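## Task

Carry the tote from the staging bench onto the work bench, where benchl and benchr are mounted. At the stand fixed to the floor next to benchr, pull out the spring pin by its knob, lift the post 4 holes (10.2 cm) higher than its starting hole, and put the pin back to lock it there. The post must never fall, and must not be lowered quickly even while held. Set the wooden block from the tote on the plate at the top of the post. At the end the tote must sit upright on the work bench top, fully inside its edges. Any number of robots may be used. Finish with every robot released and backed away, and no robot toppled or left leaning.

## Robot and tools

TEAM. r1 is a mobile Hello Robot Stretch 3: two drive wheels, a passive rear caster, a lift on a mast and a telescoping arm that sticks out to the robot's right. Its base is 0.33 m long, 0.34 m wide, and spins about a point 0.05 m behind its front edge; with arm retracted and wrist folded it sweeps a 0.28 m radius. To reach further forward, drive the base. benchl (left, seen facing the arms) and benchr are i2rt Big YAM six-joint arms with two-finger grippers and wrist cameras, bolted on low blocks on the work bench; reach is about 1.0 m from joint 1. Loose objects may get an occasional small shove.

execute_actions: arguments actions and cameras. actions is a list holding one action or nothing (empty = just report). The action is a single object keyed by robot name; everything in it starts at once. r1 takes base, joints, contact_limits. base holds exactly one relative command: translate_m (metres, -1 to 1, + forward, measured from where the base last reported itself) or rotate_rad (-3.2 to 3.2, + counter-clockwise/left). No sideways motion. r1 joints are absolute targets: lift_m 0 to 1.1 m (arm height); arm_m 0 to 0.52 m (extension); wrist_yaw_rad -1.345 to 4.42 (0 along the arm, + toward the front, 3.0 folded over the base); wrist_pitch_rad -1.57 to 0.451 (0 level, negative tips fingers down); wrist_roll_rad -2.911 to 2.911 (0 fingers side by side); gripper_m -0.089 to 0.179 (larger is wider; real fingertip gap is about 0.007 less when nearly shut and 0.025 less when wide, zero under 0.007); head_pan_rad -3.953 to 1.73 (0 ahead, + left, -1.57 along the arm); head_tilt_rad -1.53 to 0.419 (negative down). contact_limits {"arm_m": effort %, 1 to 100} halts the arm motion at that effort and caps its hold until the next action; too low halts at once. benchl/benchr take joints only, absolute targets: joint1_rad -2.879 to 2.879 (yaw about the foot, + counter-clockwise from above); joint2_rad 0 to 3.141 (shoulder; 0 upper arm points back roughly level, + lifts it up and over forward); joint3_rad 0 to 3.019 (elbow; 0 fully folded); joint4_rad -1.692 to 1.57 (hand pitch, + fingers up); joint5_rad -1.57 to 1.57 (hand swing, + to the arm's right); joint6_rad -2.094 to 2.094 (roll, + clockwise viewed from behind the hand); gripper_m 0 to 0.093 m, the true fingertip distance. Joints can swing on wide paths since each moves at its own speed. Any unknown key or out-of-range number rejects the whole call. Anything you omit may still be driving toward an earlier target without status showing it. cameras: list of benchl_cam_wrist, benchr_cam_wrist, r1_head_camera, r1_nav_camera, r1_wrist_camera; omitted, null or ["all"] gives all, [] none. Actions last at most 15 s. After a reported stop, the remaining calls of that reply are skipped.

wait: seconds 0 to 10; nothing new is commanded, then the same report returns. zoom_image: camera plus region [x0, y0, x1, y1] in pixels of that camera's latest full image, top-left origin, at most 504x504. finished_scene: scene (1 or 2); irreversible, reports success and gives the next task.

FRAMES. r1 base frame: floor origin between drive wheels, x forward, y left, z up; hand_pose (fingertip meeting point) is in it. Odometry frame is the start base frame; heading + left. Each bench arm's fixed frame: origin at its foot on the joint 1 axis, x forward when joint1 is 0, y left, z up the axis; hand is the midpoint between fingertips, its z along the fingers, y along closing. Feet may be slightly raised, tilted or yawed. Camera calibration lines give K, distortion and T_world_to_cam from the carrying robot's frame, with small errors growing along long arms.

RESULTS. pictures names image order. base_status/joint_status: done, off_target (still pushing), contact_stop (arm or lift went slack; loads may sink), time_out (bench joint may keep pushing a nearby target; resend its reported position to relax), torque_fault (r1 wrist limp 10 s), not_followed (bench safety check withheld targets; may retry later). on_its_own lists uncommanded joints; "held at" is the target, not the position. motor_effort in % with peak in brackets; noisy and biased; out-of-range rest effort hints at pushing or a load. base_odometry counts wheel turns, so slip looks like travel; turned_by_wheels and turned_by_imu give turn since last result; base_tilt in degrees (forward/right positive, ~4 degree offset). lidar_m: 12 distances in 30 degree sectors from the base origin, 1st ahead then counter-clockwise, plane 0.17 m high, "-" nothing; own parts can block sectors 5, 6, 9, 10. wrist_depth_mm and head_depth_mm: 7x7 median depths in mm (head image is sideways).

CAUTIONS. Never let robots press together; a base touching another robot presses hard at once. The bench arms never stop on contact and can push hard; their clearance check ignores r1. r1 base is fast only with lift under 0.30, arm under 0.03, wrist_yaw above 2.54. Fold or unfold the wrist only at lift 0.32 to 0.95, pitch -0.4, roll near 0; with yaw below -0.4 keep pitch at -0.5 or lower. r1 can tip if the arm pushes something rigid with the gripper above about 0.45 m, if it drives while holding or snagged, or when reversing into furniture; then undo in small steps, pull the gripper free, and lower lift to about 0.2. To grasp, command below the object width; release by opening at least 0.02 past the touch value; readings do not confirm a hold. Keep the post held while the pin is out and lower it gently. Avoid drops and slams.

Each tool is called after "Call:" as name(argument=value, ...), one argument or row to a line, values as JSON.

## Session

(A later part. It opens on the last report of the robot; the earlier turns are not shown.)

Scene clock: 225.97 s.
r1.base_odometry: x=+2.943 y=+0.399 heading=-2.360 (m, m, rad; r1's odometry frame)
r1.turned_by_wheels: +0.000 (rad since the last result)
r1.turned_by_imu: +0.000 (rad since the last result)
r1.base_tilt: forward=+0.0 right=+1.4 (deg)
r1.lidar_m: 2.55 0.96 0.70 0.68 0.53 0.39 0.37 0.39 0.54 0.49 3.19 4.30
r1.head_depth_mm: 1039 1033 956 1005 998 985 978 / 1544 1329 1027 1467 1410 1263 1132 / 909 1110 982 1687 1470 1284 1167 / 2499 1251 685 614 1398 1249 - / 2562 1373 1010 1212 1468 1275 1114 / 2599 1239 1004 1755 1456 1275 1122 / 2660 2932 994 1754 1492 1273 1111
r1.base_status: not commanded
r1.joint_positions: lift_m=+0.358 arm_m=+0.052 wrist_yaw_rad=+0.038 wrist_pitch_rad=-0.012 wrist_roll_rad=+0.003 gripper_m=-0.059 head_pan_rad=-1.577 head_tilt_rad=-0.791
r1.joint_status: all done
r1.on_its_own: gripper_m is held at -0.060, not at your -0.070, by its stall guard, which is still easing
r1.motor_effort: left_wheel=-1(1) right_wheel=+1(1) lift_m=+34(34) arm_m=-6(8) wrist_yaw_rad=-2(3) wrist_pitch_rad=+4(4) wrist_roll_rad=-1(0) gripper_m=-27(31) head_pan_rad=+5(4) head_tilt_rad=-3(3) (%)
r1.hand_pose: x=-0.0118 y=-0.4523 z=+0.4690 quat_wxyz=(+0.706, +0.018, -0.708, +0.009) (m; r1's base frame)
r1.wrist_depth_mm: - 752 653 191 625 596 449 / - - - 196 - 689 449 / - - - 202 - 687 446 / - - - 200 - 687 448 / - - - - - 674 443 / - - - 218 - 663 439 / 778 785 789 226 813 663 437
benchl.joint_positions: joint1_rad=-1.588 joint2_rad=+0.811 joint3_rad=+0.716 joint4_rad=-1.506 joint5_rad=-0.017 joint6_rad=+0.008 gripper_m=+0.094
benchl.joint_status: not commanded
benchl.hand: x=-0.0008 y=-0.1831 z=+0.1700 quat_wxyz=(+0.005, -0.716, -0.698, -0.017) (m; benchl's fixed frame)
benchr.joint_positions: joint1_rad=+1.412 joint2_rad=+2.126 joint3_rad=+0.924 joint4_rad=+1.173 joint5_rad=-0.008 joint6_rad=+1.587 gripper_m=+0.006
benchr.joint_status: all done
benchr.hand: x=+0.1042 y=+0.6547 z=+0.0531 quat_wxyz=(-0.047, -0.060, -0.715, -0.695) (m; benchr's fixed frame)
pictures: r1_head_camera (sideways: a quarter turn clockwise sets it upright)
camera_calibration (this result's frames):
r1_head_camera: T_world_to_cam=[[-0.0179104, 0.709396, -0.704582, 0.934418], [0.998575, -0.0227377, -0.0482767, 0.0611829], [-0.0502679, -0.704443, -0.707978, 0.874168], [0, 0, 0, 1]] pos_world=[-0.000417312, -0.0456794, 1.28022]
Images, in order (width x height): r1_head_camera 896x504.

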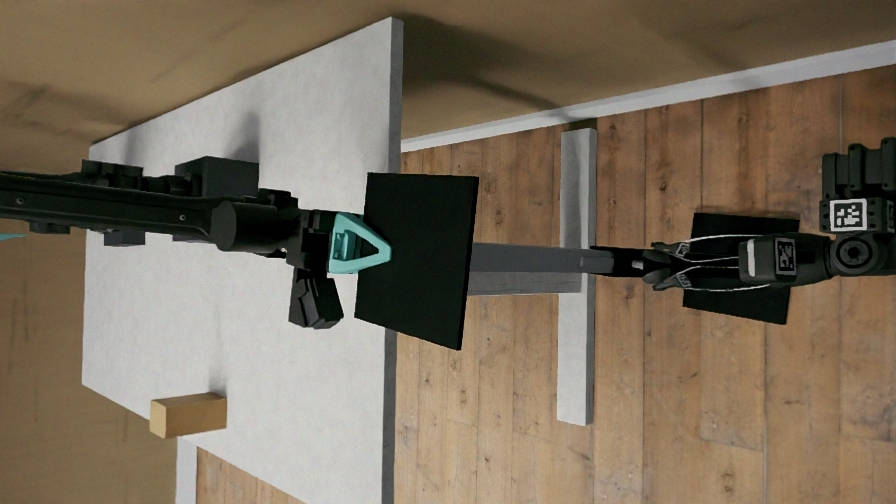

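Call:
execute_actions(
  actions=[
    {"benchr":{"joints":{"joint2_rad":2.075}},"r1":{"joints":{"gripper_m":0.05}}},
  ],
  cameras=[],
)

Call:
execute_actions(
  actions=[
    {"r1":{"joints":{"arm_m":0.064}}},
  ],
  cameras=[],
)

Call:
execute_actions(
  actions=[
    {"r1":{"joints":{"gripper_m":-0.089}}},
  ],
  cameras=[],
)

Call:
execute_actions(
  actions=[
    {"r1":{"joints":{"arm_m":0.052}}},
  ],
  cameras=["r1_head_camera"],
)

Call:
zoom_image(
  camera="r1_head_camera",
  region=[570,215,730,305],
)

Scene clock: 228.57 s.
r1.base_odometry: x=+2.943 y=+0.399 heading=-2.360 (m, m, rad; r1's odometry frame)
r1.turned_by_wheels: +0.000 (rad since the last result)
r1.turned_by_imu: +0.000 (rad since the last result)
r1.base_tilt: forward=-0.1 right=+1.3 (deg)
r1.lidar_m: 2.55 0.95 0.70 0.68 0.53 0.39 0.37 0.39 0.54 0.48 3.19 4.34
r1.head_depth_mm: 1039 1030 959 1004 997 988 974 / 1536 1341 1024 1455 1410 1267 1127 / 907 1113 984 1691 1474 1293 1169 / 2498 1260 686 613 1403 1257 - / 2538 1377 1009 1212 1470 1273 1117 / 2601 1232 999 1757 1467 1277 1112 / 2656 2906 998 1747 1491 1275 1110
r1.base_status: not commanded
r1.joint_positions: lift_m=+0.358 arm_m=+0.051 wrist_yaw_rad=+0.038 wrist_pitch_rad=-0.016 wrist_roll_rad=+0.003 gripper_m=+0.050 head_pan_rad=-1.577 head_tilt_rad=-0.791
r1.joint_status: all done
r1.motor_effort: left_wheel=-1(1) right_wheel=+2(1) lift_m=+34(34) arm_m=-3(6) wrist_yaw_rad=-3(2) wrist_pitch_rad=+5(5) wrist_roll_rad=-1(1) gripper_m=+1(80) head_pan_rad=+4(4) head_tilt_rad=-3(3) (%)
r1.hand_pose: x=-0.0118 y=-0.4520 z=+0.4681 quat_wxyz=(+0.706, +0.019, -0.707, +0.007) (m; r1's base frame)
r1.wrist_depth_mm: - 759 652 191 631 594 450 / - - - 197 - 685 448 / - - - 202 - 674 446 / - - - 202 - 677 447 / - - - 205 - 670 439 / - - 930 216 892 663 440 / 793 795 739 225 788 617 436
benchl.joint_positions: joint1_rad=-1.588 joint2_rad=+0.811 joint3_rad=+0.716 joint4_rad=-1.506 joint5_rad=-0.017 joint6_rad=+0.008 gripper_m=+0.094
benchl.joint_status: not commanded
benchl.hand: x=-0.0008 y=-0.1831 z=+0.1700 quat_wxyz=(+0.005, -0.716, -0.698, -0.017) (m; benchl's fixed frame)
benchr.joint_positions: joint1_rad=+1.412 joint2_rad=+2.126 joint3_rad=+0.924 joint4_rad=+1.173 joint5_rad=-0.008 joint6_rad=+1.587 gripper_m=+0.006
benchr.joint_status: all done
benchr.hand: x=+0.1042 y=+0.6547 z=+0.0531 quat_wxyz=(-0.047, -0.060, -0.715, -0.695) (m; benchr's fixed frame)
pictures: none
No camera images: the call's "cameras" was empty. Leave "cameras" out to get every camera's image.

Scene clock: 229.47 s.
r1.base_odometry: x=+2.943 y=+0.399 heading=-2.360 (m, m, rad; r1's odometry frame)
r1.turned_by_wheels: +0.000 (rad since the last result)
r1.turned_by_imu: +0.000 (rad since the last result)
r1.base_tilt: forward=-0.1 right=+1.3 (deg)
r1.lidar_m: 2.56 0.95 0.70 0.68 0.53 0.39 0.37 0.39 0.54 0.49 3.18 4.32
r1.head_depth_mm: 1040 1032 959 1007 995 989 979 / 1526 1340 1029 1460 1419 1265 1131 / 910 1109 984 1691 1475 1287 1171 / 2501 1258 684 616 1401 1253 - / 2545 1371 1009 1216 1462 1272 1114 / 2602 1239 999 1756 1462 1278 1110 / 2660 2908 1001 1750 1498 1273 1112
r1.base_status: not commanded
r1.joint_positions: lift_m=+0.358 arm_m=+0.064 wrist_yaw_rad=+0.038 wrist_pitch_rad=-0.016 wrist_roll_rad=+0.003 gripper_m=+0.050 head_pan_rad=-1.577 head_tilt_rad=-0.791
r1.joint_status: all done
r1.motor_effort: left_wheel=-1(1) right_wheel=+2(2) lift_m=+34(34) arm_m=+3(4) wrist_yaw_rad=-2(3) wrist_pitch_rad=+5(5) wrist_roll_rad=-1(1) gripper_m=+0(1) head_pan_rad=+5(4) head_tilt_rad=-3(3) (%)
r1.hand_pose: x=-0.0119 y=-0.4643 z=+0.4680 quat_wxyz=(+0.706, +0.019, -0.707, +0.007) (m; r1's base frame)
r1.wrist_depth_mm: - 767 667 178 639 599 445 / - - - 184 - 696 442 / - - - 188 - 683 443 / - - - 190 - 680 439 / - - - 192 - 676 436 / - - 914 202 932 677 441 / 763 775 791 212 798 621 434
benchl.joint_positions: joint1_rad=-1.588 joint2_rad=+0.811 joint3_rad=+0.716 joint4_rad=-1.506 joint5_rad=-0.017 joint6_rad=+0.008 gripper_m=+0.094
benchl.joint_status: not commanded
benchl.hand: x=-0.0008 y=-0.1831 z=+0.1700 quat_wxyz=(+0.005, -0.716, -0.698, -0.017) (m; benchl's fixed frame)
benchr.joint_positions: joint1_rad=+1.412 joint2_rad=+2.126 joint3_rad=+0.924 joint4_rad=+1.173 joint5_rad=-0.008 joint6_rad=+1.587 gripper_m=+0.006
benchr.joint_status: not commanded
benchr.hand: x=+0.1042 y=+0.6547 z=+0.0531 quat_wxyz=(-0.047, -0.060, -0.715, -0.695) (m; benchr's fixed frame)
pictures: none
No camera images: the call's "cameras" was empty. Leave "cameras" out to get every camera's image.

Scene clock: 231.33 s.
r1.base_odometry: x=+2.943 y=+0.399 heading=-2.360 (m, m, rad; r1's odometry frame)
r1.turned_by_wheels: +0.000 (rad since the last result)
r1.turned_by_imu: +0.000 (rad since the last result)
r1.base_tilt: forward=+0.0 right=+1.3 (deg)
r1.lidar_m: 2.56 0.95 0.70 0.68 0.53 0.39 0.37 0.39 0.54 0.49 3.19 4.31
r1.head_depth_mm: 1038 1027 958 1006 1001 986 974 / 1538 1329 1030 1460 1419 1264 1131 / 911 1114 982 1681 1470 1296 1167 / 2518 1246 686 614 1413 1256 - / 2567 1376 1009 1211 1461 1281 1114 / 2623 1242 1006 1758 1456 1283 1114 / 2671 2938 993 1747 1488 1272 1110
r1.base_status: not commanded
r1.joint_positions: lift_m=+0.358 arm_m=+0.064 wrist_yaw_rad=+0.038 wrist_pitch_rad=-0.016 wrist_roll_rad=+0.003 gripper_m=-0.087 head_pan_rad=-1.577 head_tilt_rad=-0.791
r1.joint_status: all done
r1.motor_effort: left_wheel=-1(1) right_wheel=+2(2) lift_m=+34(34) arm_m=-1(3) wrist_yaw_rad=-2(3) wrist_pitch_rad=+5(5) wrist_roll_rad=-1(1) gripper_m=-41(99) head_pan_rad=+5(4) head_tilt_rad=-3(3) (%)
r1.hand_pose: x=-0.0119 y=-0.4647 z=+0.4681 quat_wxyz=(+0.706, +0.019, -0.707, +0.007) (m; r1's base frame)
r1.wrist_depth_mm: - 746 652 178 641 592 450 / - - - 184 - 685 452 / - - - 187 - 678 441 / - - - 189 - 682 449 / - - - 158 - 668 435 / - - - 202 999 673 441 / 784 784 781 211 820 665 439
benchl.joint_positions: joint1_rad=-1.588 joint2_rad=+0.811 joint3_rad=+0.716 joint4_rad=-1.506 joint5_rad=-0.017 joint6_rad=+0.008 gripper_m=+0.094
benchl.joint_status: not commanded
benchl.hand: x=-0.0008 y=-0.1831 z=+0.1700 quat_wxyz=(+0.005, -0.716, -0.698, -0.017) (m; benchl's fixed frame)
benchr.joint_positions: joint1_rad=+1.412 joint2_rad=+2.126 joint3_rad=+0.924 joint4_rad=+1.173 joint5_rad=-0.008 joint6_rad=+1.587 gripper_m=+0.006
benchr.joint_status: not commanded
benchr.hand: x=+0.1042 y=+0.6547 z=+0.0531 quat_wxyz=(-0.047, -0.060, -0.715, -0.695) (m; benchr's fixed frame)
pictures: none
No camera images: the call's "cameras" was empty. Leave "cameras" out to get every camera's image.

Scene clock: 232.30 s.
r1.base_odometry: x=+2.943 y=+0.399 heading=-2.360 (m, m, rad; r1's odometry frame)
r1.turned_by_wheels: +0.000 (rad since the last result)
r1.turned_by_imu: +0.000 (rad since the last result)
r1.base_tilt: forward=-0.1 right=+1.3 (deg)
r1.lidar_m: 2.55 0.96 0.70 0.68 0.53 0.39 0.37 0.39 0.53 0.49 3.19 4.31
r1.head_depth_mm: 1038 1033 960 1007 998 989 978 / 1542 1335 1028 1467 1409 1271 1123 / 908 1111 982 1685 1475 1291 1166 / 2502 1249 685 615 1403 1257 - / 2550 1378 1004 1217 1459 1283 1118 / 2584 1237 1005 1749 1460 1275 1114 / 2642 2881 998 1751 1493 1277 1114
r1.base_status: not commanded
r1.joint_positions: lift_m=+0.358 arm_m=+0.053 wrist_yaw_rad=+0.040 wrist_pitch_rad=-0.014 wrist_roll_rad=+0.003 gripper_m=-0.084 head_pan_rad=-1.577 head_tilt_rad=-0.791
r1.joint_status: all done
r1.motor_effort: left_wheel=-1(1) right_wheel=+0(2) lift_m=+34(34) arm_m=-8(12) wrist_yaw_rad=-4(4) wrist_pitch_rad=+4(5) wrist_roll_rad=+0(0) gripper_m=-39(40) head_pan_rad=+4(4) head_tilt_rad=-3(3) (%)
r1.hand_pose: x=-0.0113 y=-0.4535 z=+0.4687 quat_wxyz=(+0.706, +0.019, -0.707, +0.009) (m; r1's base frame)
r1.wrist_depth_mm: - 742 663 188 627 591 448 / - - - 194 - 684 448 / - - - 199 - 693 445 / - - - 200 - 688 443 / - - - 166 - 680 437 / - - - 215 - 677 441 / 769 769 803 225 799 667 439
benchl.joint_positions: joint1_rad=-1.588 joint2_rad=+0.811 joint3_rad=+0.716 joint4_rad=-1.506 joint5_rad=-0.017 joint6_rad=+0.008 gripper_m=+0.094
benchl.joint_status: not commanded
benchl.hand: x=-0.0008 y=-0.1831 z=+0.1700 quat_wxyz=(+0.005, -0.716, -0.698, -0.017) (m; benchl's fixed frame)
benchr.joint_positions: joint1_rad=+1.412 joint2_rad=+2.126 joint3_rad=+0.924 joint4_rad=+1.173 joint5_rad=-0.008 joint6_rad=+1.587 gripper_m=+0.006
benchr.joint_status: not commanded
benchr.hand: x=+0.1042 y=+0.6547 z=+0.0531 quat_wxyz=(-0.047, -0.060, -0.715, -0.695) (m; benchr's fixed frame)
pictures: r1_head_camera (sideways: a quarter turn clockwise sets it upright)
camera_calibration (this result's frames):
r1_head_camera: T_world_to_cam=[[-0.0179105, 0.709398, -0.70458, 0.934415], [0.998575, -0.0227373, -0.0482768, 0.0611829], [-0.0502677, -0.704441, -0.70798, 0.874171], [0, 0, 0, 1]] pos_world=[-0.0004173, -0.0456794, 1.28022]
Images, in order (width x height): r1_head_camera 896x504.

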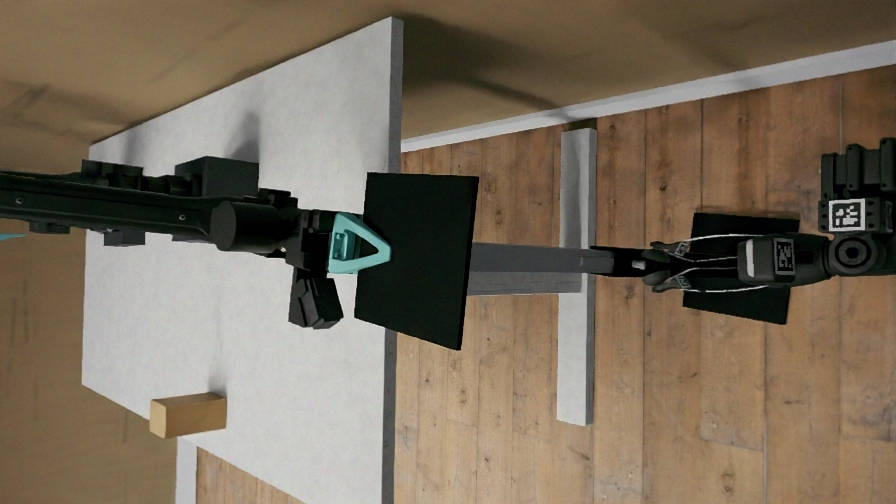

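Region (570, 215, 730, 305) of r1_head_camera's 896x504 image, scaled by 3.150, with more detail than that image has; it fills the top 284 rows of this view, and the rest is white.

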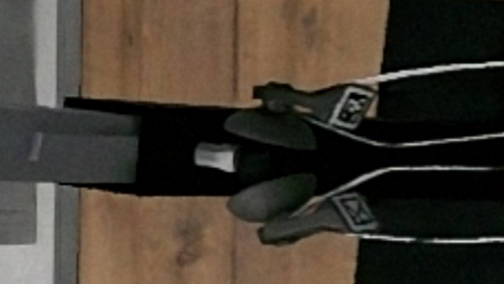

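Call:
execute_actions(
  actions=[
    {"benchr":{"joints":{"joint2_rad":2.02}}},
  ],
  cameras=["r1_head_camera","r1_wrist_camera"],
)

Call:
zoom_image(
  camera="r1_head_camera",
  region=[600,235,690,295],
)

Scene clock: 234.00 s.
r1.base_odometry: x=+2.943 y=+0.399 heading=-2.360 (m, m, rad; r1's odometry frame)
r1.turned_by_wheels: +0.000 (rad since the last result)
r1.turned_by_imu: +0.000 (rad since the last result)
r1.base_tilt: forward=-0.1 right=+1.3 (deg)
r1.lidar_m: 2.55 0.96 0.70 0.68 0.53 0.39 0.38 0.39 0.54 0.48 3.19 4.32
r1.head_depth_mm: 1042 1031 961 1008 999 989 981 / 1539 1336 1025 1463 1414 1271 1124 / 912 1115 983 1680 1481 1293 1164 / 2498 1253 667 619 1397 1246 - / 2542 1366 1007 1183 1463 1272 1113 / 2614 1235 998 1756 1465 1282 1115 / 2642 2913 997 1747 1495 1276 1109
r1.base_status: not commanded
r1.joint_positions: lift_m=+0.358 arm_m=+0.053 wrist_yaw_rad=+0.040 wrist_pitch_rad=-0.014 wrist_roll_rad=+0.003 gripper_m=-0.073 head_pan_rad=-1.577 head_tilt_rad=-0.791
r1.joint_status: not commanded
r1.on_its_own: gripper_m is held at -0.075, not at your -0.089, by its stall guard, which is still easing
r1.motor_effort: left_wheel=-1(1) right_wheel=+0(0) lift_m=+34(34) arm_m=-8(8) wrist_yaw_rad=-4(4) wrist_pitch_rad=+4(4) wrist_roll_rad=-1(1) gripper_m=-34(35) head_pan_rad=+4(4) head_tilt_rad=-3(3) (%)
r1.hand_pose: x=-0.0113 y=-0.4535 z=+0.4687 quat_wxyz=(+0.706, +0.019, -0.707, +0.009) (m; r1's base frame)
r1.wrist_depth_mm: - 745 642 188 620 590 452 / - - - 196 - 678 444 / - - - 198 - 686 442 / - - - 199 - 676 443 / - - - 167 - 674 444 / - - - 214 - 679 438 / 786 798 792 225 815 680 436
benchl.joint_positions: joint1_rad=-1.588 joint2_rad=+0.811 joint3_rad=+0.716 joint4_rad=-1.506 joint5_rad=-0.017 joint6_rad=+0.008 gripper_m=+0.094
benchl.joint_status: not commanded
benchl.hand: x=-0.0008 y=-0.1831 z=+0.1700 quat_wxyz=(+0.005, -0.716, -0.698, -0.017) (m; benchl's fixed frame)
benchr.joint_positions: joint1_rad=+1.412 joint2_rad=+2.108 joint3_rad=+0.922 joint4_rad=+1.168 joint5_rad=-0.008 joint6_rad=+1.587 gripper_m=+0.006
benchr.joint_status: all done
benchr.hand: x=+0.1042 y=+0.6551 z=+0.0624 quat_wxyz=(-0.047, -0.060, -0.711, -0.699) (m; benchr's fixed frame)
pictures: r1_head_camera (sideways: a quarter turn clockwise sets it upright), r1_wrist_camera
camera_calibration (this result's frames):
r1_head_camera: T_world_to_cam=[[-0.0179105, 0.709398, -0.70458, 0.934415], [0.998575, -0.0227374, -0.0482768, 0.0611829], [-0.0502678, -0.704441, -0.70798, 0.874171], [0, 0, 0, 1]] pos_world=[-0.000417306, -0.0456794, 1.28022]
r1_wrist_camera: T_world_to_cam=[[-0.998918, -0.0237179, 0.0399933, -0.0437837], [-0.0440681, 0.208545, -0.977019, 0.582369], [0.0148324, -0.977725, -0.209365, -0.179198], [0, 0, 0, 1]] pos_world=[-0.0154144, -0.297695, 0.533219]
Images, in order (width x height): r1_head_camera 896x504, r1_wrist_camera 644x364.

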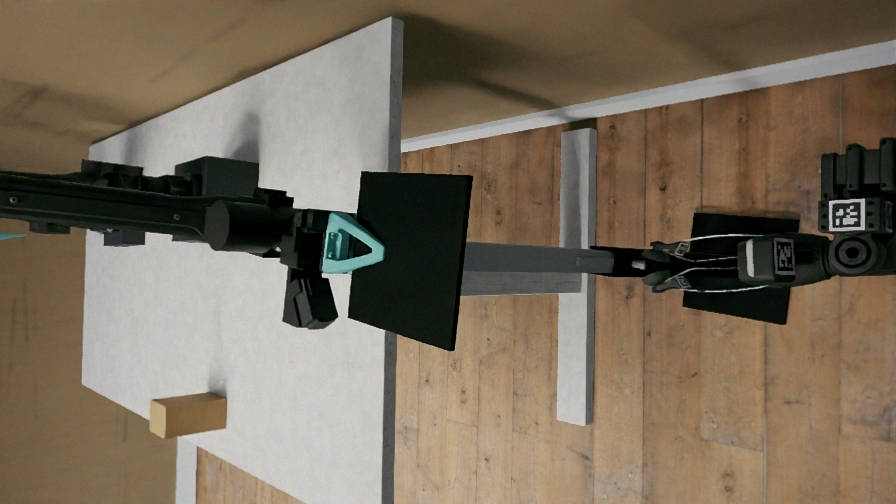

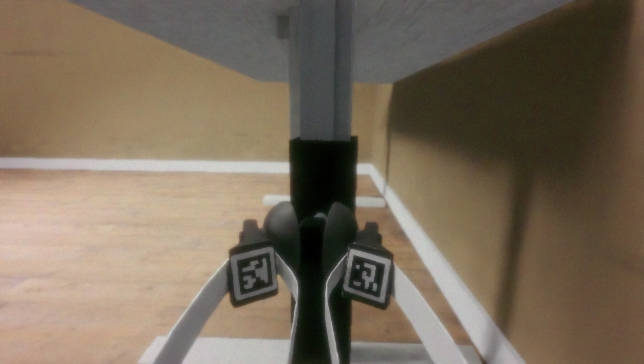

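Region (600, 235, 690, 295) of r1_head_camera's 896x504 image, scaled by 5.600, with more detail than that image has.

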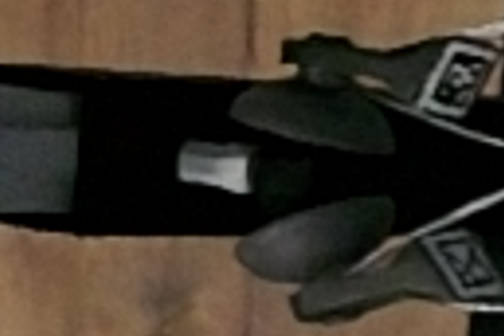

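Call:
execute_actions(
  actions=[
    {"benchr":{"joints":{"joint2_rad":1.85,"joint4_rad":1.04,"joint3_rad":0.93}},"r1":{"joints":{"gripper_m":-0.088}}},
  ],
  cameras=["benchr_cam_wrist"],
)

Scene clock: 236.50 s.
r1.base_odometry: x=+2.943 y=+0.399 heading=-2.360 (m, m, rad; r1's odometry frame)
r1.turned_by_wheels: +0.000 (rad since the last result)
r1.turned_by_imu: +0.000 (rad since the last result)
r1.base_tilt: forward=+0.0 right=+1.3 (deg)
r1.lidar_m: 2.55 0.96 0.70 0.68 0.53 0.39 0.37 0.39 0.53 0.49 3.18 4.33
r1.head_depth_mm: 1043 1033 960 1005 1002 993 978 / 1532 1336 1027 1462 1413 1268 1128 / 923 1105 986 1684 1479 1286 1165 / 2504 1247 642 594 1410 1253 - / 2544 1372 1011 1679 1462 1276 1121 / 2604 1239 1000 1765 1465 1272 1113 / 2621 2934 993 1752 1502 1276 1111
r1.base_status: not commanded
r1.joint_positions: lift_m=+0.358 arm_m=+0.053 wrist_yaw_rad=+0.038 wrist_pitch_rad=-0.013 wrist_roll_rad=+0.003 gripper_m=-0.079 head_pan_rad=-1.577 head_tilt_rad=-0.791
r1.joint_status: gripper_m off_target (ended at -0.079, target -0.088)
r1.on_its_own: gripper_m is held at -0.081, not at your -0.088, by its stall guard, which is still easing
r1.motor_effort: left_wheel=-1(1) right_wheel=+1(2) lift_m=+34(34) arm_m=-6(8) wrist_yaw_rad=-3(4) wrist_pitch_rad=+4(4) wrist_roll_rad=+0(1) gripper_m=-34(100) head_pan_rad=+4(4) head_tilt_rad=-3(3) (%)
r1.hand_pose: x=-0.0116 y=-0.4534 z=+0.4688 quat_wxyz=(+0.706, +0.019, -0.707, +0.009) (m; r1's base frame)
r1.wrist_depth_mm: - 727 645 190 632 599 442 / - - - 196 - 684 438 / - - - 200 - 678 445 / - - - 199 - 680 441 / - - - 171 - 671 443 / 997 - - 216 - 665 437 / 788 796 803 225 792 665 437
benchl.joint_positions: joint1_rad=-1.588 joint2_rad=+0.811 joint3_rad=+0.716 joint4_rad=-1.506 joint5_rad=-0.017 joint6_rad=+0.008 gripper_m=+0.094
benchl.joint_status: not commanded
benchl.hand: x=-0.0008 y=-0.1831 z=+0.1700 quat_wxyz=(+0.005, -0.716, -0.698, -0.017) (m; benchl's fixed frame)
benchr.joint_positions: joint1_rad=+1.412 joint2_rad=+2.013 joint3_rad=+0.911 joint4_rad=+1.006 joint5_rad=-0.008 joint6_rad=+1.587 gripper_m=+0.008
benchr.joint_status: joint2_rad time_out (moved -0.095 of -0.258); the others done
benchr.on_its_own: joint2_rad reads +2.013 and still pushes toward +1.850 since a time_out
benchr.hand: x=+0.1040 y=+0.6544 z=+0.0789 quat_wxyz=(-0.045, -0.062, -0.738, -0.671) (m; benchr's fixed frame)
pictures: benchr_cam_wrist
camera_calibration (this result's frames):
benchr_cam_wrist: T_world_to_cam=[[-0.0288834, -0.0947689, -0.99508, 0.143826], [-0.891244, -0.448311, 0.0685654, 0.38643], [-0.452604, 0.88884, -0.0715135, -0.406835], [0, 0, 0, 1]] pos_world=[0.164422, 0.548482, 0.0875288]
Images, in order (width x height): benchr_cam_wrist 504x504.

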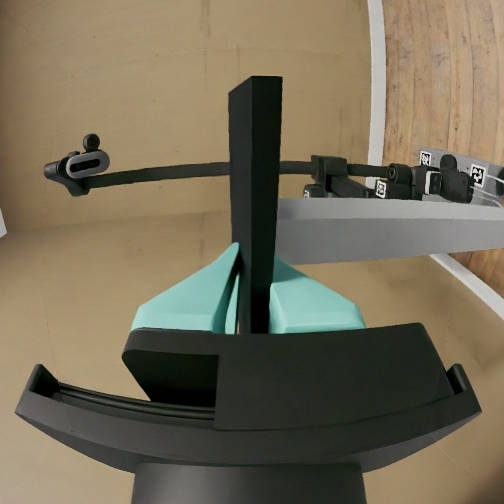

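Call:
execute_actions(
  actions=[
    {"benchr":{"joints":{"joint2_rad":1.99}},"r1":{"joints":{"gripper_m":0.05}}},
  ],
  cameras=[],
)

Call:
execute_actions(
  actions=[
    {"r1":{"joints":{"arm_m":0.064}}},
  ],
  cameras=[],
)

Call:
execute_actions(
  actions=[
    {"r1":{"joints":{"gripper_m":-0.089}}},
  ],
  cameras=[],
)

Call:
execute_actions(
  actions=[
    {"r1":{"joints":{"arm_m":0.052}}},
  ],
  cameras=[],
)

Call:
execute_actions(
  actions=[
    {"benchr":{"joints":{"joint2_rad":1.8,"joint3_rad":0.9,"joint4_rad":0.98}}},
  ],
  cameras=["r1_wrist_camera","benchr_cam_wrist"],
)

Scene clock: 242.50 s.
r1.base_odometry: x=+2.943 y=+0.399 heading=-2.360 (m, m, rad; r1's odometry frame)
r1.turned_by_wheels: +0.000 (rad since the last result)
r1.turned_by_imu: +0.000 (rad since the last result)
r1.base_tilt: forward=+0.0 right=+1.3 (deg)
r1.lidar_m: 2.55 0.95 0.70 0.68 0.53 0.39 0.37 0.39 0.54 0.49 3.20 4.32
r1.head_depth_mm: 1044 1030 960 1003 1003 992 977 / 1541 1339 1029 1454 1411 1271 1128 / 923 1106 982 1686 1481 1284 1167 / 2537 1251 644 595 1405 1247 - / 2544 1369 1007 1665 1467 1267 1120 / 2615 1239 1005 1760 1467 1276 1112 / 2667 2916 993 1762 1501 1271 1107
r1.base_status: not commanded
r1.joint_positions: lift_m=+0.358 arm_m=+0.052 wrist_yaw_rad=+0.038 wrist_pitch_rad=-0.016 wrist_roll_rad=+0.003 gripper_m=+0.050 head_pan_rad=-1.577 head_tilt_rad=-0.791
r1.joint_status: all done
r1.motor_effort: left_wheel=-1(1) right_wheel=+1(2) lift_m=+34(34) arm_m=-3(6) wrist_yaw_rad=-3(3) wrist_pitch_rad=+5(5) wrist_roll_rad=+0(1) gripper_m=+1(80) head_pan_rad=+5(4) head_tilt_rad=-3(3) (%)
r1.hand_pose: x=-0.0118 y=-0.4530 z=+0.4681 quat_wxyz=(+0.706, +0.019, -0.707, +0.007) (m; r1's base frame)
r1.wrist_depth_mm: - 761 657 190 635 592 444 / - - - 196 - 686 448 / - - - 200 - 686 444 / - - - 201 - 687 446 / - - - 204 - 675 442 / 996 - 927 217 933 659 443 / 796 798 731 226 812 623 440
benchl.joint_positions: joint1_rad=-1.588 joint2_rad=+0.811 joint3_rad=+0.716 joint4_rad=-1.506 joint5_rad=-0.017 joint6_rad=+0.008 gripper_m=+0.094
benchl.joint_status: not commanded
benchl.hand: x=-0.0008 y=-0.1831 z=+0.1700 quat_wxyz=(+0.005, -0.716, -0.698, -0.017) (m; benchl's fixed frame)
benchr.joint_positions: joint1_rad=+1.412 joint2_rad=+2.021 joint3_rad=+0.911 joint4_rad=+1.018 joint5_rad=-0.008 joint6_rad=+1.587 gripper_m=+0.008
benchr.joint_status: all done
benchr.hand: x=+0.1040 y=+0.6542 z=+0.0768 quat_wxyz=(-0.045, -0.062, -0.736, -0.672) (m; benchr's fixed frame)
pictures: none
No camera images: the call's "cameras" was empty. Leave "cameras" out to get every camera's image.

Scene clock: 243.37 s.
r1.base_odometry: x=+2.943 y=+0.399 heading=-2.360 (m, m, rad; r1's odometry frame)
r1.turned_by_wheels: +0.000 (rad since the last result)
r1.turned_by_imu: +0.000 (rad since the last result)
r1.base_tilt: forward=-0.1 right=+1.3 (deg)
r1.lidar_m: 2.55 0.96 0.70 0.68 0.53 0.39 0.37 0.39 0.54 0.49 3.18 4.32
r1.head_depth_mm: 1040 1029 961 1006 1004 984 979 / 1537 1335 1026 1465 1412 1268 1125 / 921 1100 983 1679 1471 1297 1172 / 2498 1248 643 595 1398 1248 - / 2558 1363 1011 1665 1460 1275 1113 / 2602 1240 1006 1765 1472 1271 1115 / 2637 2895 995 1761 1507 1269 1118
r1.base_status: not commanded
r1.joint_positions: lift_m=+0.358 arm_m=+0.064 wrist_yaw_rad=+0.038 wrist_pitch_rad=-0.016 wrist_roll_rad=+0.003 gripper_m=+0.050 head_pan_rad=-1.577 head_tilt_rad=-0.791
r1.joint_status: all done
r1.motor_effort: left_wheel=-2(2) right_wheel=+2(2) lift_m=+34(34) arm_m=+3(3) wrist_yaw_rad=-2(3) wrist_pitch_rad=+5(5) wrist_roll_rad=-1(1) gripper_m=+1(0) head_pan_rad=+4(5) head_tilt_rad=-3(3) (%)
r1.hand_pose: x=-0.0118 y=-0.4643 z=+0.4680 quat_wxyz=(+0.706, +0.019, -0.707, +0.007) (m; r1's base frame)
r1.wrist_depth_mm: - 779 659 179 637 603 448 / - - - 186 - 669 445 / - - - 188 - 679 447 / - - - 189 - 675 436 / - - - 192 - 680 439 / - - 941 204 933 671 443 / 793 765 784 213 810 620 437
benchl.joint_positions: joint1_rad=-1.588 joint2_rad=+0.811 joint3_rad=+0.716 joint4_rad=-1.506 joint5_rad=-0.017 joint6_rad=+0.008 gripper_m=+0.094
benchl.joint_status: not commanded
benchl.hand: x=-0.0008 y=-0.1831 z=+0.1700 quat_wxyz=(+0.005, -0.716, -0.698, -0.017) (m; benchl's fixed frame)
benchr.joint_positions: joint1_rad=+1.412 joint2_rad=+2.021 joint3_rad=+0.911 joint4_rad=+1.018 joint5_rad=-0.008 joint6_rad=+1.587 gripper_m=+0.008
benchr.joint_status: not commanded
benchr.hand: x=+0.1040 y=+0.6542 z=+0.0768 quat_wxyz=(-0.045, -0.062, -0.736, -0.672) (m; benchr's fixed frame)
pictures: none
No camera images: the call's "cameras" was empty. Leave "cameras" out to get every camera's image.

Scene clock: 245.23 s.
r1.base_odometry: x=+2.943 y=+0.399 heading=-2.360 (m, m, rad; r1's odometry frame)
r1.turned_by_wheels: +0.000 (rad since the last result)
r1.turned_by_imu: +0.000 (rad since the last result)
r1.base_tilt: forward=+0.0 right=+1.3 (deg)
r1.lidar_m: 2.56 0.96 0.70 0.68 0.53 0.39 0.37 0.39 0.53 0.49 3.19 4.31
r1.head_depth_mm: 1042 1029 961 1004 998 987 980 / 1545 1333 1024 1464 1418 1270 1126 / 925 1109 983 1690 1479 1290 1163 / 2487 1251 643 595 1404 1257 - / 2563 1366 1006 1666 1469 1284 1122 / 2583 1231 1004 1749 1471 1279 1117 / 2635 2910 993 1741 1492 1273 1111
r1.base_status: not commanded
r1.joint_positions: lift_m=+0.358 arm_m=+0.064 wrist_yaw_rad=+0.038 wrist_pitch_rad=-0.016 wrist_roll_rad=+0.003 gripper_m=-0.087 head_pan_rad=-1.577 head_tilt_rad=-0.791
r1.joint_status: all done
r1.motor_effort: left_wheel=-2(2) right_wheel=+2(2) lift_m=+34(34) arm_m=-1(3) wrist_yaw_rad=-2(3) wrist_pitch_rad=+5(5) wrist_roll_rad=-1(1) gripper_m=-40(99) head_pan_rad=+4(4) head_tilt_rad=-3(3) (%)
r1.hand_pose: x=-0.0118 y=-0.4647 z=+0.4681 quat_wxyz=(+0.706, +0.019, -0.707, +0.007) (m; r1's base frame)
r1.wrist_depth_mm: - 782 656 178 647 598 447 / - - - 184 - 684 445 / - - - 190 - 676 444 / - - - 188 - 687 446 / - - - 159 - 690 447 / - - 990 202 - 676 439 / 770 802 792 212 790 663 442
benchl.joint_positions: joint1_rad=-1.588 joint2_rad=+0.811 joint3_rad=+0.716 joint4_rad=-1.506 joint5_rad=-0.017 joint6_rad=+0.008 gripper_m=+0.094
benchl.joint_status: not commanded
benchl.hand: x=-0.0008 y=-0.1831 z=+0.1700 quat_wxyz=(+0.005, -0.716, -0.698, -0.017) (m; benchl's fixed frame)
benchr.joint_positions: joint1_rad=+1.412 joint2_rad=+2.021 joint3_rad=+0.911 joint4_rad=+1.018 joint5_rad=-0.008 joint6_rad=+1.587 gripper_m=+0.008
benchr.joint_status: not commanded
benchr.hand: x=+0.1040 y=+0.6542 z=+0.0768 quat_wxyz=(-0.045, -0.062, -0.736, -0.672) (m; benchr's fixed frame)
pictures: none
No camera images: the call's "cameras" was empty. Leave "cameras" out to get every camera's image.

Scene clock: 246.20 s.
r1.base_odometry: x=+2.943 y=+0.399 heading=-2.360 (m, m, rad; r1's odometry frame)
r1.turned_by_wheels: +0.000 (rad since the last result)
r1.turned_by_imu: +0.000 (rad since the last result)
r1.base_tilt: forward=-0.1 right=+1.4 (deg)
r1.lidar_m: 2.55 0.96 0.70 0.68 0.53 0.39 0.37 0.39 0.54 0.49 3.19 4.32
r1.head_depth_mm: 1045 1033 961 1004 1000 990 978 / 1540 1336 1029 1461 1410 1268 1132 / 921 1102 986 1677 1474 1287 1161 / 2512 1254 647 590 1404 1249 - / 2567 1362 1006 1668 1466 1279 1114 / 2572 1238 1001 1756 1462 1279 1115 / 2634 2899 992 1753 1491 1271 1105
r1.base_status: not commanded
r1.joint_positions: lift_m=+0.358 arm_m=+0.053 wrist_yaw_rad=+0.040 wrist_pitch_rad=-0.014 wrist_roll_rad=+0.003 gripper_m=-0.084 head_pan_rad=-1.577 head_tilt_rad=-0.791
r1.joint_status: all done
r1.motor_effort: left_wheel=-1(2) right_wheel=+1(2) lift_m=+34(34) arm_m=-8(13) wrist_yaw_rad=-4(4) wrist_pitch_rad=+4(5) wrist_roll_rad=-1(0) gripper_m=-38(39) head_pan_rad=+5(5) head_tilt_rad=-3(3) (%)
r1.hand_pose: x=-0.0113 y=-0.4535 z=+0.4687 quat_wxyz=(+0.706, +0.019, -0.707, +0.009) (m; r1's base frame)
r1.wrist_depth_mm: - 765 654 189 615 588 445 / - - - 194 - 689 446 / - - - 199 - 690 449 / - - - 199 - 691 439 / - - - 168 - 670 441 / - - - 214 - 667 443 / 793 797 789 224 824 670 437
benchl.joint_positions: joint1_rad=-1.588 joint2_rad=+0.811 joint3_rad=+0.716 joint4_rad=-1.506 joint5_rad=-0.017 joint6_rad=+0.008 gripper_m=+0.094
benchl.joint_status: not commanded
benchl.hand: x=-0.0008 y=-0.1831 z=+0.1700 quat_wxyz=(+0.005, -0.716, -0.698, -0.017) (m; benchl's fixed frame)
benchr.joint_positions: joint1_rad=+1.412 joint2_rad=+2.021 joint3_rad=+0.911 joint4_rad=+1.034 joint5_rad=-0.008 joint6_rad=+1.587 gripper_m=+0.007
benchr.joint_status: not commanded
benchr.hand: x=+0.1041 y=+0.6546 z=+0.0806 quat_wxyz=(-0.046, -0.061, -0.731, -0.678) (m; benchr's fixed frame)
pictures: none
No camera images: the call's "cameras" was empty. Leave "cameras" out to get every camera's image.

Scene clock: 248.23 s.
r1.base_odometry: x=+2.943 y=+0.399 heading=-2.360 (m, m, rad; r1's odometry frame)
r1.turned_by_wheels: +0.000 (rad since the last result)
r1.turned_by_imu: +0.000 (rad since the last result)
r1.base_tilt: forward=-0.1 right=+1.3 (deg)
r1.lidar_m: 2.55 0.96 0.70 0.68 0.53 0.39 0.37 0.39 0.53 0.49 3.20 4.30
r1.head_depth_mm: 1041 1028 961 1003 997 989 978 / 1536 1341 1026 1459 1414 1270 1123 / 932 1106 985 1727 1472 1286 1168 / 2544 1191 623 658 1398 1253 - / 2561 1372 1004 1671 1463 1269 1119 / 2603 1232 1002 1759 1455 1279 1111 / 2680 2916 994 1740 1489 1272 1107
r1.base_status: not commanded
r1.joint_positions: lift_m=+0.358 arm_m=+0.053 wrist_yaw_rad=+0.039 wrist_pitch_rad=-0.013 wrist_roll_rad=+0.003 gripper_m=-0.073 head_pan_rad=-1.577 head_tilt_rad=-0.791
r1.joint_status: not commanded
r1.on_its_own: gripper_m is held at -0.075, not at your -0.089, by its stall guard, which is still easing
r1.motor_effort: left_wheel=-1(2) right_wheel=+2(1) lift_m=+34(34) arm_m=-7(8) wrist_yaw_rad=-3(4) wrist_pitch_rad=+4(4) wrist_roll_rad=-1(1) gripper_m=-34(37) head_pan_rad=+4(5) head_tilt_rad=-3(3) (%)
r1.hand_pose: x=-0.0116 y=-0.4534 z=+0.4688 quat_wxyz=(+0.706, +0.019, -0.707, +0.009) (m; r1's base frame)
r1.wrist_depth_mm: - 759 639 189 633 597 438 / - - - 195 - 691 445 / - - - 201 - 679 435 / - - - 200 - 671 444 / - - - 171 - 677 447 / - - - 216 - 679 440 / 786 790 796 223 821 660 435
benchl.joint_positions: joint1_rad=-1.588 joint2_rad=+0.811 joint3_rad=+0.716 joint4_rad=-1.506 joint5_rad=-0.017 joint6_rad=+0.008 gripper_m=+0.094
benchl.joint_status: not commanded
benchl.hand: x=-0.0008 y=-0.1831 z=+0.1700 quat_wxyz=(+0.005, -0.716, -0.698, -0.017) (m; benchl's fixed frame)
benchr.joint_positions: joint1_rad=+1.411 joint2_rad=+1.951 joint3_rad=+0.904 joint4_rad=+0.955 joint5_rad=-0.009 joint6_rad=+1.587 gripper_m=+0.008
benchr.joint_status: joint2_rad time_out (moved -0.070 of -0.221); the others done
benchr.on_its_own: joint2_rad reads +1.951 and still pushes toward +1.800 since a time_out
benchr.hand: x=+0.1043 y=+0.6531 z=+0.1032 quat_wxyz=(-0.045, -0.062, -0.736, -0.672) (m; benchr's fixed frame)
pictures: benchr_cam_wrist, r1_wrist_camera
camera_calibration (this result's frames):
benchr_cam_wrist: T_world_to_cam=[[-0.0282306, -0.0902539, -0.995519, 0.164933], [-0.891462, -0.448274, 0.0659204, 0.384686], [-0.452215, 0.889328, -0.0678029, -0.404611], [0, 0, 0, 1]] pos_world=[0.164619, 0.547162, 0.111401]
r1_wrist_camera: T_world_to_cam=[[-0.998942, -0.0226849, 0.0400061, -0.0435817], [-0.0438587, 0.208143, -0.977115, 0.582305], [0.0138387, -0.977835, -0.208918, -0.179292], [0, 0, 0, 1]] pos_world=[-0.0155153, -0.297509, 0.533265]
Images, in order (width x height): benchr_cam_wrist 504x504, r1_wrist_camera 644x364.

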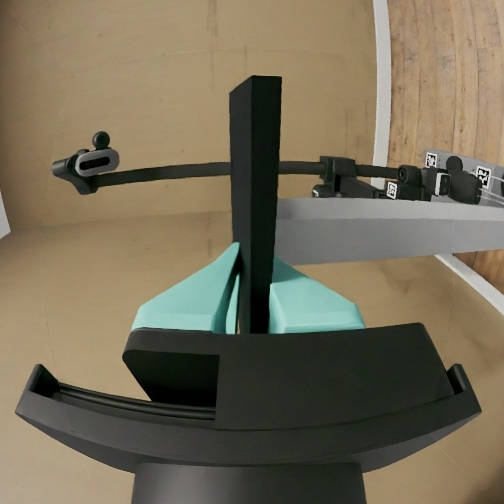

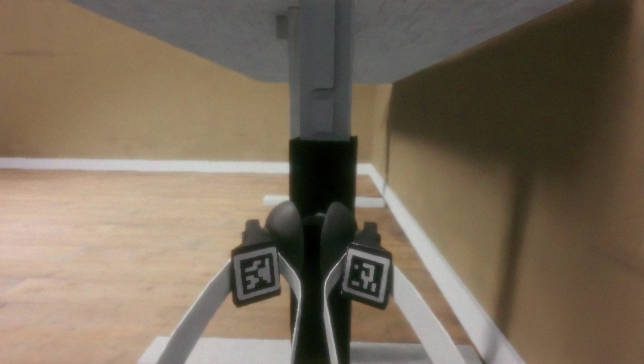

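Call:
execute_actions(
  actions=[
    {"benchr":{"joints":{"joint2_rad":1.93}},"r1":{"joints":{"gripper_m":0.05,"arm_m":0.064}}},
  ],
  cameras=[],
)

Call:
execute_actions(
  actions=[
    {"r1":{"joints":{"gripper_m":-0.089}}},
  ],
  cameras=[],
)

Call:
execute_actions(
  actions=[
    {"r1":{"joints":{"arm_m":0.052}}},
  ],
  cameras=[],
)

Call:
execute_actions(
  actions=[
    {"benchr":{"joints":{"joint2_rad":1.79,"joint4_rad":0.93}}},
  ],
  cameras=[],
)

Scene clock: 250.70 s.
r1.base_odometry: x=+2.943 y=+0.399 heading=-2.360 (m, m, rad; r1's odometry frame)
r1.turned_by_wheels: +0.000 (rad since the last result)
r1.turned_by_imu: +0.000 (rad since the last result)
r1.base_tilt: forward=+0.0 right=+1.3 (deg)
r1.lidar_m: 2.56 0.96 0.70 0.68 0.53 0.39 0.37 0.39 0.54 0.49 3.17 4.30
r1.head_depth_mm: 1041 1035 961 1007 1001 990 980 / 1538 1340 1028 1461 1415 1269 1132 / 931 1110 983 1731 1477 1293 1172 / 2510 1194 621 657 1407 1251 - / 2534 1365 1007 1679 1471 1276 1118 / 2612 1232 1004 1748 1470 1281 1115 / 2647 2913 998 1755 1488 1273 1105
r1.base_status: not commanded
r1.joint_positions: lift_m=+0.358 arm_m=+0.064 wrist_yaw_rad=+0.037 wrist_pitch_rad=-0.017 wrist_roll_rad=+0.003 gripper_m=+0.050 head_pan_rad=-1.577 head_tilt_rad=-0.791
r1.joint_status: all done
r1.motor_effort: left_wheel=-2(4) right_wheel=+2(5) lift_m=+33(34) arm_m=+3(14) wrist_yaw_rad=-2(3) wrist_pitch_rad=+5(5) wrist_roll_rad=-1(1) gripper_m=+0(79) head_pan_rad=+5(4) head_tilt_rad=-3(3) (%)
r1.hand_pose: x=-0.0120 y=-0.4643 z=+0.4679 quat_wxyz=(+0.706, +0.019, -0.707, +0.007) (m; r1's base frame)
r1.wrist_depth_mm: - 771 665 179 636 602 447 / - - - 185 - 675 448 / - - - 188 - 680 439 / - - - 188 - 680 445 / - - - 192 - 675 440 / - - 922 204 929 673 439 / 782 788 788 211 790 627 441
benchl.joint_positions: joint1_rad=-1.588 joint2_rad=+0.811 joint3_rad=+0.716 joint4_rad=-1.506 joint5_rad=-0.017 joint6_rad=+0.008 gripper_m=+0.094
benchl.joint_status: not commanded
benchl.hand: x=-0.0008 y=-0.1831 z=+0.1700 quat_wxyz=(+0.005, -0.716, -0.698, -0.017) (m; benchl's fixed frame)
benchr.joint_positions: joint1_rad=+1.411 joint2_rad=+1.958 joint3_rad=+0.904 joint4_rad=+0.965 joint5_rad=-0.009 joint6_rad=+1.587 gripper_m=+0.008
benchr.joint_status: all done
benchr.hand: x=+0.1043 y=+0.6531 z=+0.1011 quat_wxyz=(-0.045, -0.062, -0.736, -0.673) (m; benchr's fixed frame)
pictures: none
No camera images: the call's "cameras" was empty. Leave "cameras" out to get every camera's image.

Scene clock: 252.57 s.
r1.base_odometry: x=+2.943 y=+0.399 heading=-2.360 (m, m, rad; r1's odometry frame)
r1.turned_by_wheels: +0.000 (rad since the last result)
r1.turned_by_imu: +0.000 (rad since the last result)
r1.base_tilt: forward=-0.1 right=+1.4 (deg)
r1.lidar_m: 2.55 0.96 0.70 0.68 0.53 0.39 0.37 0.39 0.54 0.48 3.18 4.29
r1.head_depth_mm: 1044 1033 964 1004 997 992 976 / 1545 1340 1028 1456 1415 1266 1125 / 933 1100 983 1731 1475 1294 1164 / 2501 1193 622 659 1398 1250 - / 2565 1372 1006 1669 1463 1279 1120 / 2611 1238 1001 1749 1457 1278 1114 / 2659 2912 993 1751 1500 1270 1109
r1.base_status: not commanded
r1.joint_positions: lift_m=+0.358 arm_m=+0.064 wrist_yaw_rad=+0.037 wrist_pitch_rad=-0.016 wrist_roll_rad=+0.003 gripper_m=-0.087 head_pan_rad=-1.577 head_tilt_rad=-0.791
r1.joint_status: all done
r1.motor_effort: left_wheel=-1(2) right_wheel=+1(2) lift_m=+33(33) arm_m=-1(3) wrist_yaw_rad=-2(2) wrist_pitch_rad=+5(6) wrist_roll_rad=-1(1) gripper_m=-40(99) head_pan_rad=+5(4) head_tilt_rad=-3(3) (%)
r1.hand_pose: x=-0.0119 y=-0.4647 z=+0.4680 quat_wxyz=(+0.706, +0.019, -0.707, +0.007) (m; r1's base frame)
r1.wrist_depth_mm: - 756 658 178 639 590 450 / - - - 185 - 687 446 / - - - 189 - 676 445 / - - - 186 - 675 439 / - - - 159 - 677 434 / - - 962 203 - 658 444 / 796 791 801 211 778 678 436
benchl.joint_positions: joint1_rad=-1.588 joint2_rad=+0.811 joint3_rad=+0.716 joint4_rad=-1.506 joint5_rad=-0.017 joint6_rad=+0.008 gripper_m=+0.094
benchl.joint_status: not commanded
benchl.hand: x=-0.0008 y=-0.1831 z=+0.1700 quat_wxyz=(+0.005, -0.716, -0.698, -0.017) (m; benchl's fixed frame)
benchr.joint_positions: joint1_rad=+1.411 joint2_rad=+1.958 joint3_rad=+0.904 joint4_rad=+0.965 joint5_rad=-0.009 joint6_rad=+1.587 gripper_m=+0.008
benchr.joint_status: not commanded
benchr.hand: x=+0.1043 y=+0.6531 z=+0.1011 quat_wxyz=(-0.045, -0.062, -0.736, -0.673) (m; benchr's fixed frame)
pictures: none
No camera images: the call's "cameras" was empty. Leave "cameras" out to get every camera's image.

Scene clock: 253.53 s.
r1.base_odometry: x=+2.943 y=+0.399 heading=-2.360 (m, m, rad; r1's odometry frame)
r1.turned_by_wheels: +0.000 (rad since the last result)
r1.turned_by_imu: +0.000 (rad since the last result)
r1.base_tilt: forward=+0.0 right=+1.3 (deg)
r1.lidar_m: 2.55 0.96 0.70 0.68 0.53 0.39 0.37 0.39 0.53 0.49 3.18 4.31
r1.head_depth_mm: 1037 1030 963 1011 997 987 978 / 1543 1335 1027 1460 1410 1271 1128 / 927 1107 984 1729 1470 1289 1168 / 2524 1194 618 676 1405 1246 - / 2569 1364 1007 1671 1472 1280 1114 / 2595 1241 1000 1757 1459 1272 1115 / 2630 2922 996 1757 1492 1275 1108
r1.base_status: not commanded
r1.joint_positions: lift_m=+0.358 arm_m=+0.053 wrist_yaw_rad=+0.039 wrist_pitch_rad=-0.014 wrist_roll_rad=+0.003 gripper_m=-0.084 head_pan_rad=-1.577 head_tilt_rad=-0.791
r1.joint_status: all done
r1.motor_effort: left_wheel=+0(1) right_wheel=+0(2) lift_m=+33(33) arm_m=-8(11) wrist_yaw_rad=-4(4) wrist_pitch_rad=+5(5) wrist_roll_rad=-1(0) gripper_m=-36(41) head_pan_rad=+5(4) head_tilt_rad=-3(3) (%)
r1.hand_pose: x=-0.0113 y=-0.4535 z=+0.4685 quat_wxyz=(+0.706, +0.019, -0.707, +0.009) (m; r1's base frame)
r1.wrist_depth_mm: - 760 648 188 626 597 441 / - - - 194 - 692 441 / - - - 200 - 681 442 / - - - 199 - 689 439 / - - - 168 - 676 442 / - - - 214 - 681 442 / 787 786 765 225 807 657 445
benchl.joint_positions: joint1_rad=-1.588 joint2_rad=+0.811 joint3_rad=+0.716 joint4_rad=-1.506 joint5_rad=-0.017 joint6_rad=+0.008 gripper_m=+0.094
benchl.joint_status: not commanded
benchl.hand: x=-0.0008 y=-0.1831 z=+0.1700 quat_wxyz=(+0.005, -0.716, -0.698, -0.017) (m; benchl's fixed frame)
benchr.joint_positions: joint1_rad=+1.411 joint2_rad=+1.958 joint3_rad=+0.904 joint4_rad=+0.977 joint5_rad=-0.009 joint6_rad=+1.587 gripper_m=+0.007
benchr.joint_status: not commanded
benchr.hand: x=+0.1043 y=+0.6534 z=+0.1040 quat_wxyz=(-0.046, -0.062, -0.731, -0.678) (m; benchr's fixed frame)
pictures: none
No camera images: the call's "cameras" was empty. Leave "cameras" out to get every camera's image.

Scene clock: 254.27 s.
r1.base_odometry: x=+2.943 y=+0.399 heading=-2.360 (m, m, rad; r1's odometry frame)
r1.turned_by_wheels: +0.000 (rad since the last result)
r1.turned_by_imu: +0.000 (rad since the last result)
r1.base_tilt: forward=+0.0 right=+1.3 (deg)
r1.lidar_m: 2.55 0.95 0.70 0.68 0.53 0.39 0.37 0.39 0.53 0.48 3.19 4.32
r1.head_depth_mm: 1036 1035 962 1009 1003 987 977 / 1544 1335 1028 1454 1407 1271 1129 / 940 1103 616 1734 1474 1292 1171 / 2515 724 593 1078 1407 1249 - / 2564 1371 903 1724 1469 1278 1117 / 2561 1238 1007 1759 1458 1281 1110 / 2618 2921 995 1748 1495 1269 1111
r1.base_status: not commanded
r1.joint_positions: lift_m=+0.358 arm_m=+0.053 wrist_yaw_rad=+0.039 wrist_pitch_rad=-0.014 wrist_roll_rad=+0.003 gripper_m=-0.079 head_pan_rad=-1.577 head_tilt_rad=-0.791
r1.joint_status: not commanded
r1.on_its_own: gripper_m is held at -0.078, not at your -0.089, by its stall guard, which is still easing
r1.motor_effort: left_wheel=-1(0) right_wheel=+0(0) lift_m=+34(33) arm_m=-7(8) wrist_yaw_rad=-3(3) wrist_pitch_rad=+4(5) wrist_roll_rad=-1(1) gripper_m=-6(38) head_pan_rad=+4(5) head_tilt_rad=-3(3) (%)
r1.hand_pose: x=-0.0116 y=-0.4534 z=+0.4686 quat_wxyz=(+0.706, +0.019, -0.707, +0.008) (m; r1's base frame)
r1.wrist_depth_mm: - 751 646 190 647 586 458 / - - - 196 - 688 448 / - - - 199 - 681 449 / - - - 200 - 663 442 / - - - 172 - 673 441 / - - - 217 - 668 436 / 787 800 756 224 801 671 436
benchl.joint_positions: joint1_rad=-1.588 joint2_rad=+0.811 joint3_rad=+0.716 joint4_rad=-1.506 joint5_rad=-0.017 joint6_rad=+0.008 gripper_m=+0.094
benchl.joint_status: not commanded
benchl.hand: x=-0.0008 y=-0.1831 z=+0.1700 quat_wxyz=(+0.005, -0.716, -0.698, -0.017) (m; benchl's fixed frame)
benchr.joint_positions: joint1_rad=+1.411 joint2_rad=+1.898 joint3_rad=+0.904 joint4_rad=+0.915 joint5_rad=-0.009 joint6_rad=+1.587 gripper_m=+0.007
benchr.joint_status: all done
benchr.hand: x=+0.1045 y=+0.6531 z=+0.1276 quat_wxyz=(-0.046, -0.062, -0.732, -0.677) (m; benchr's fixed frame)
pictures: none
No camera images: the call's "cameras" was empty. Leave "cameras" out to get every camera's image.


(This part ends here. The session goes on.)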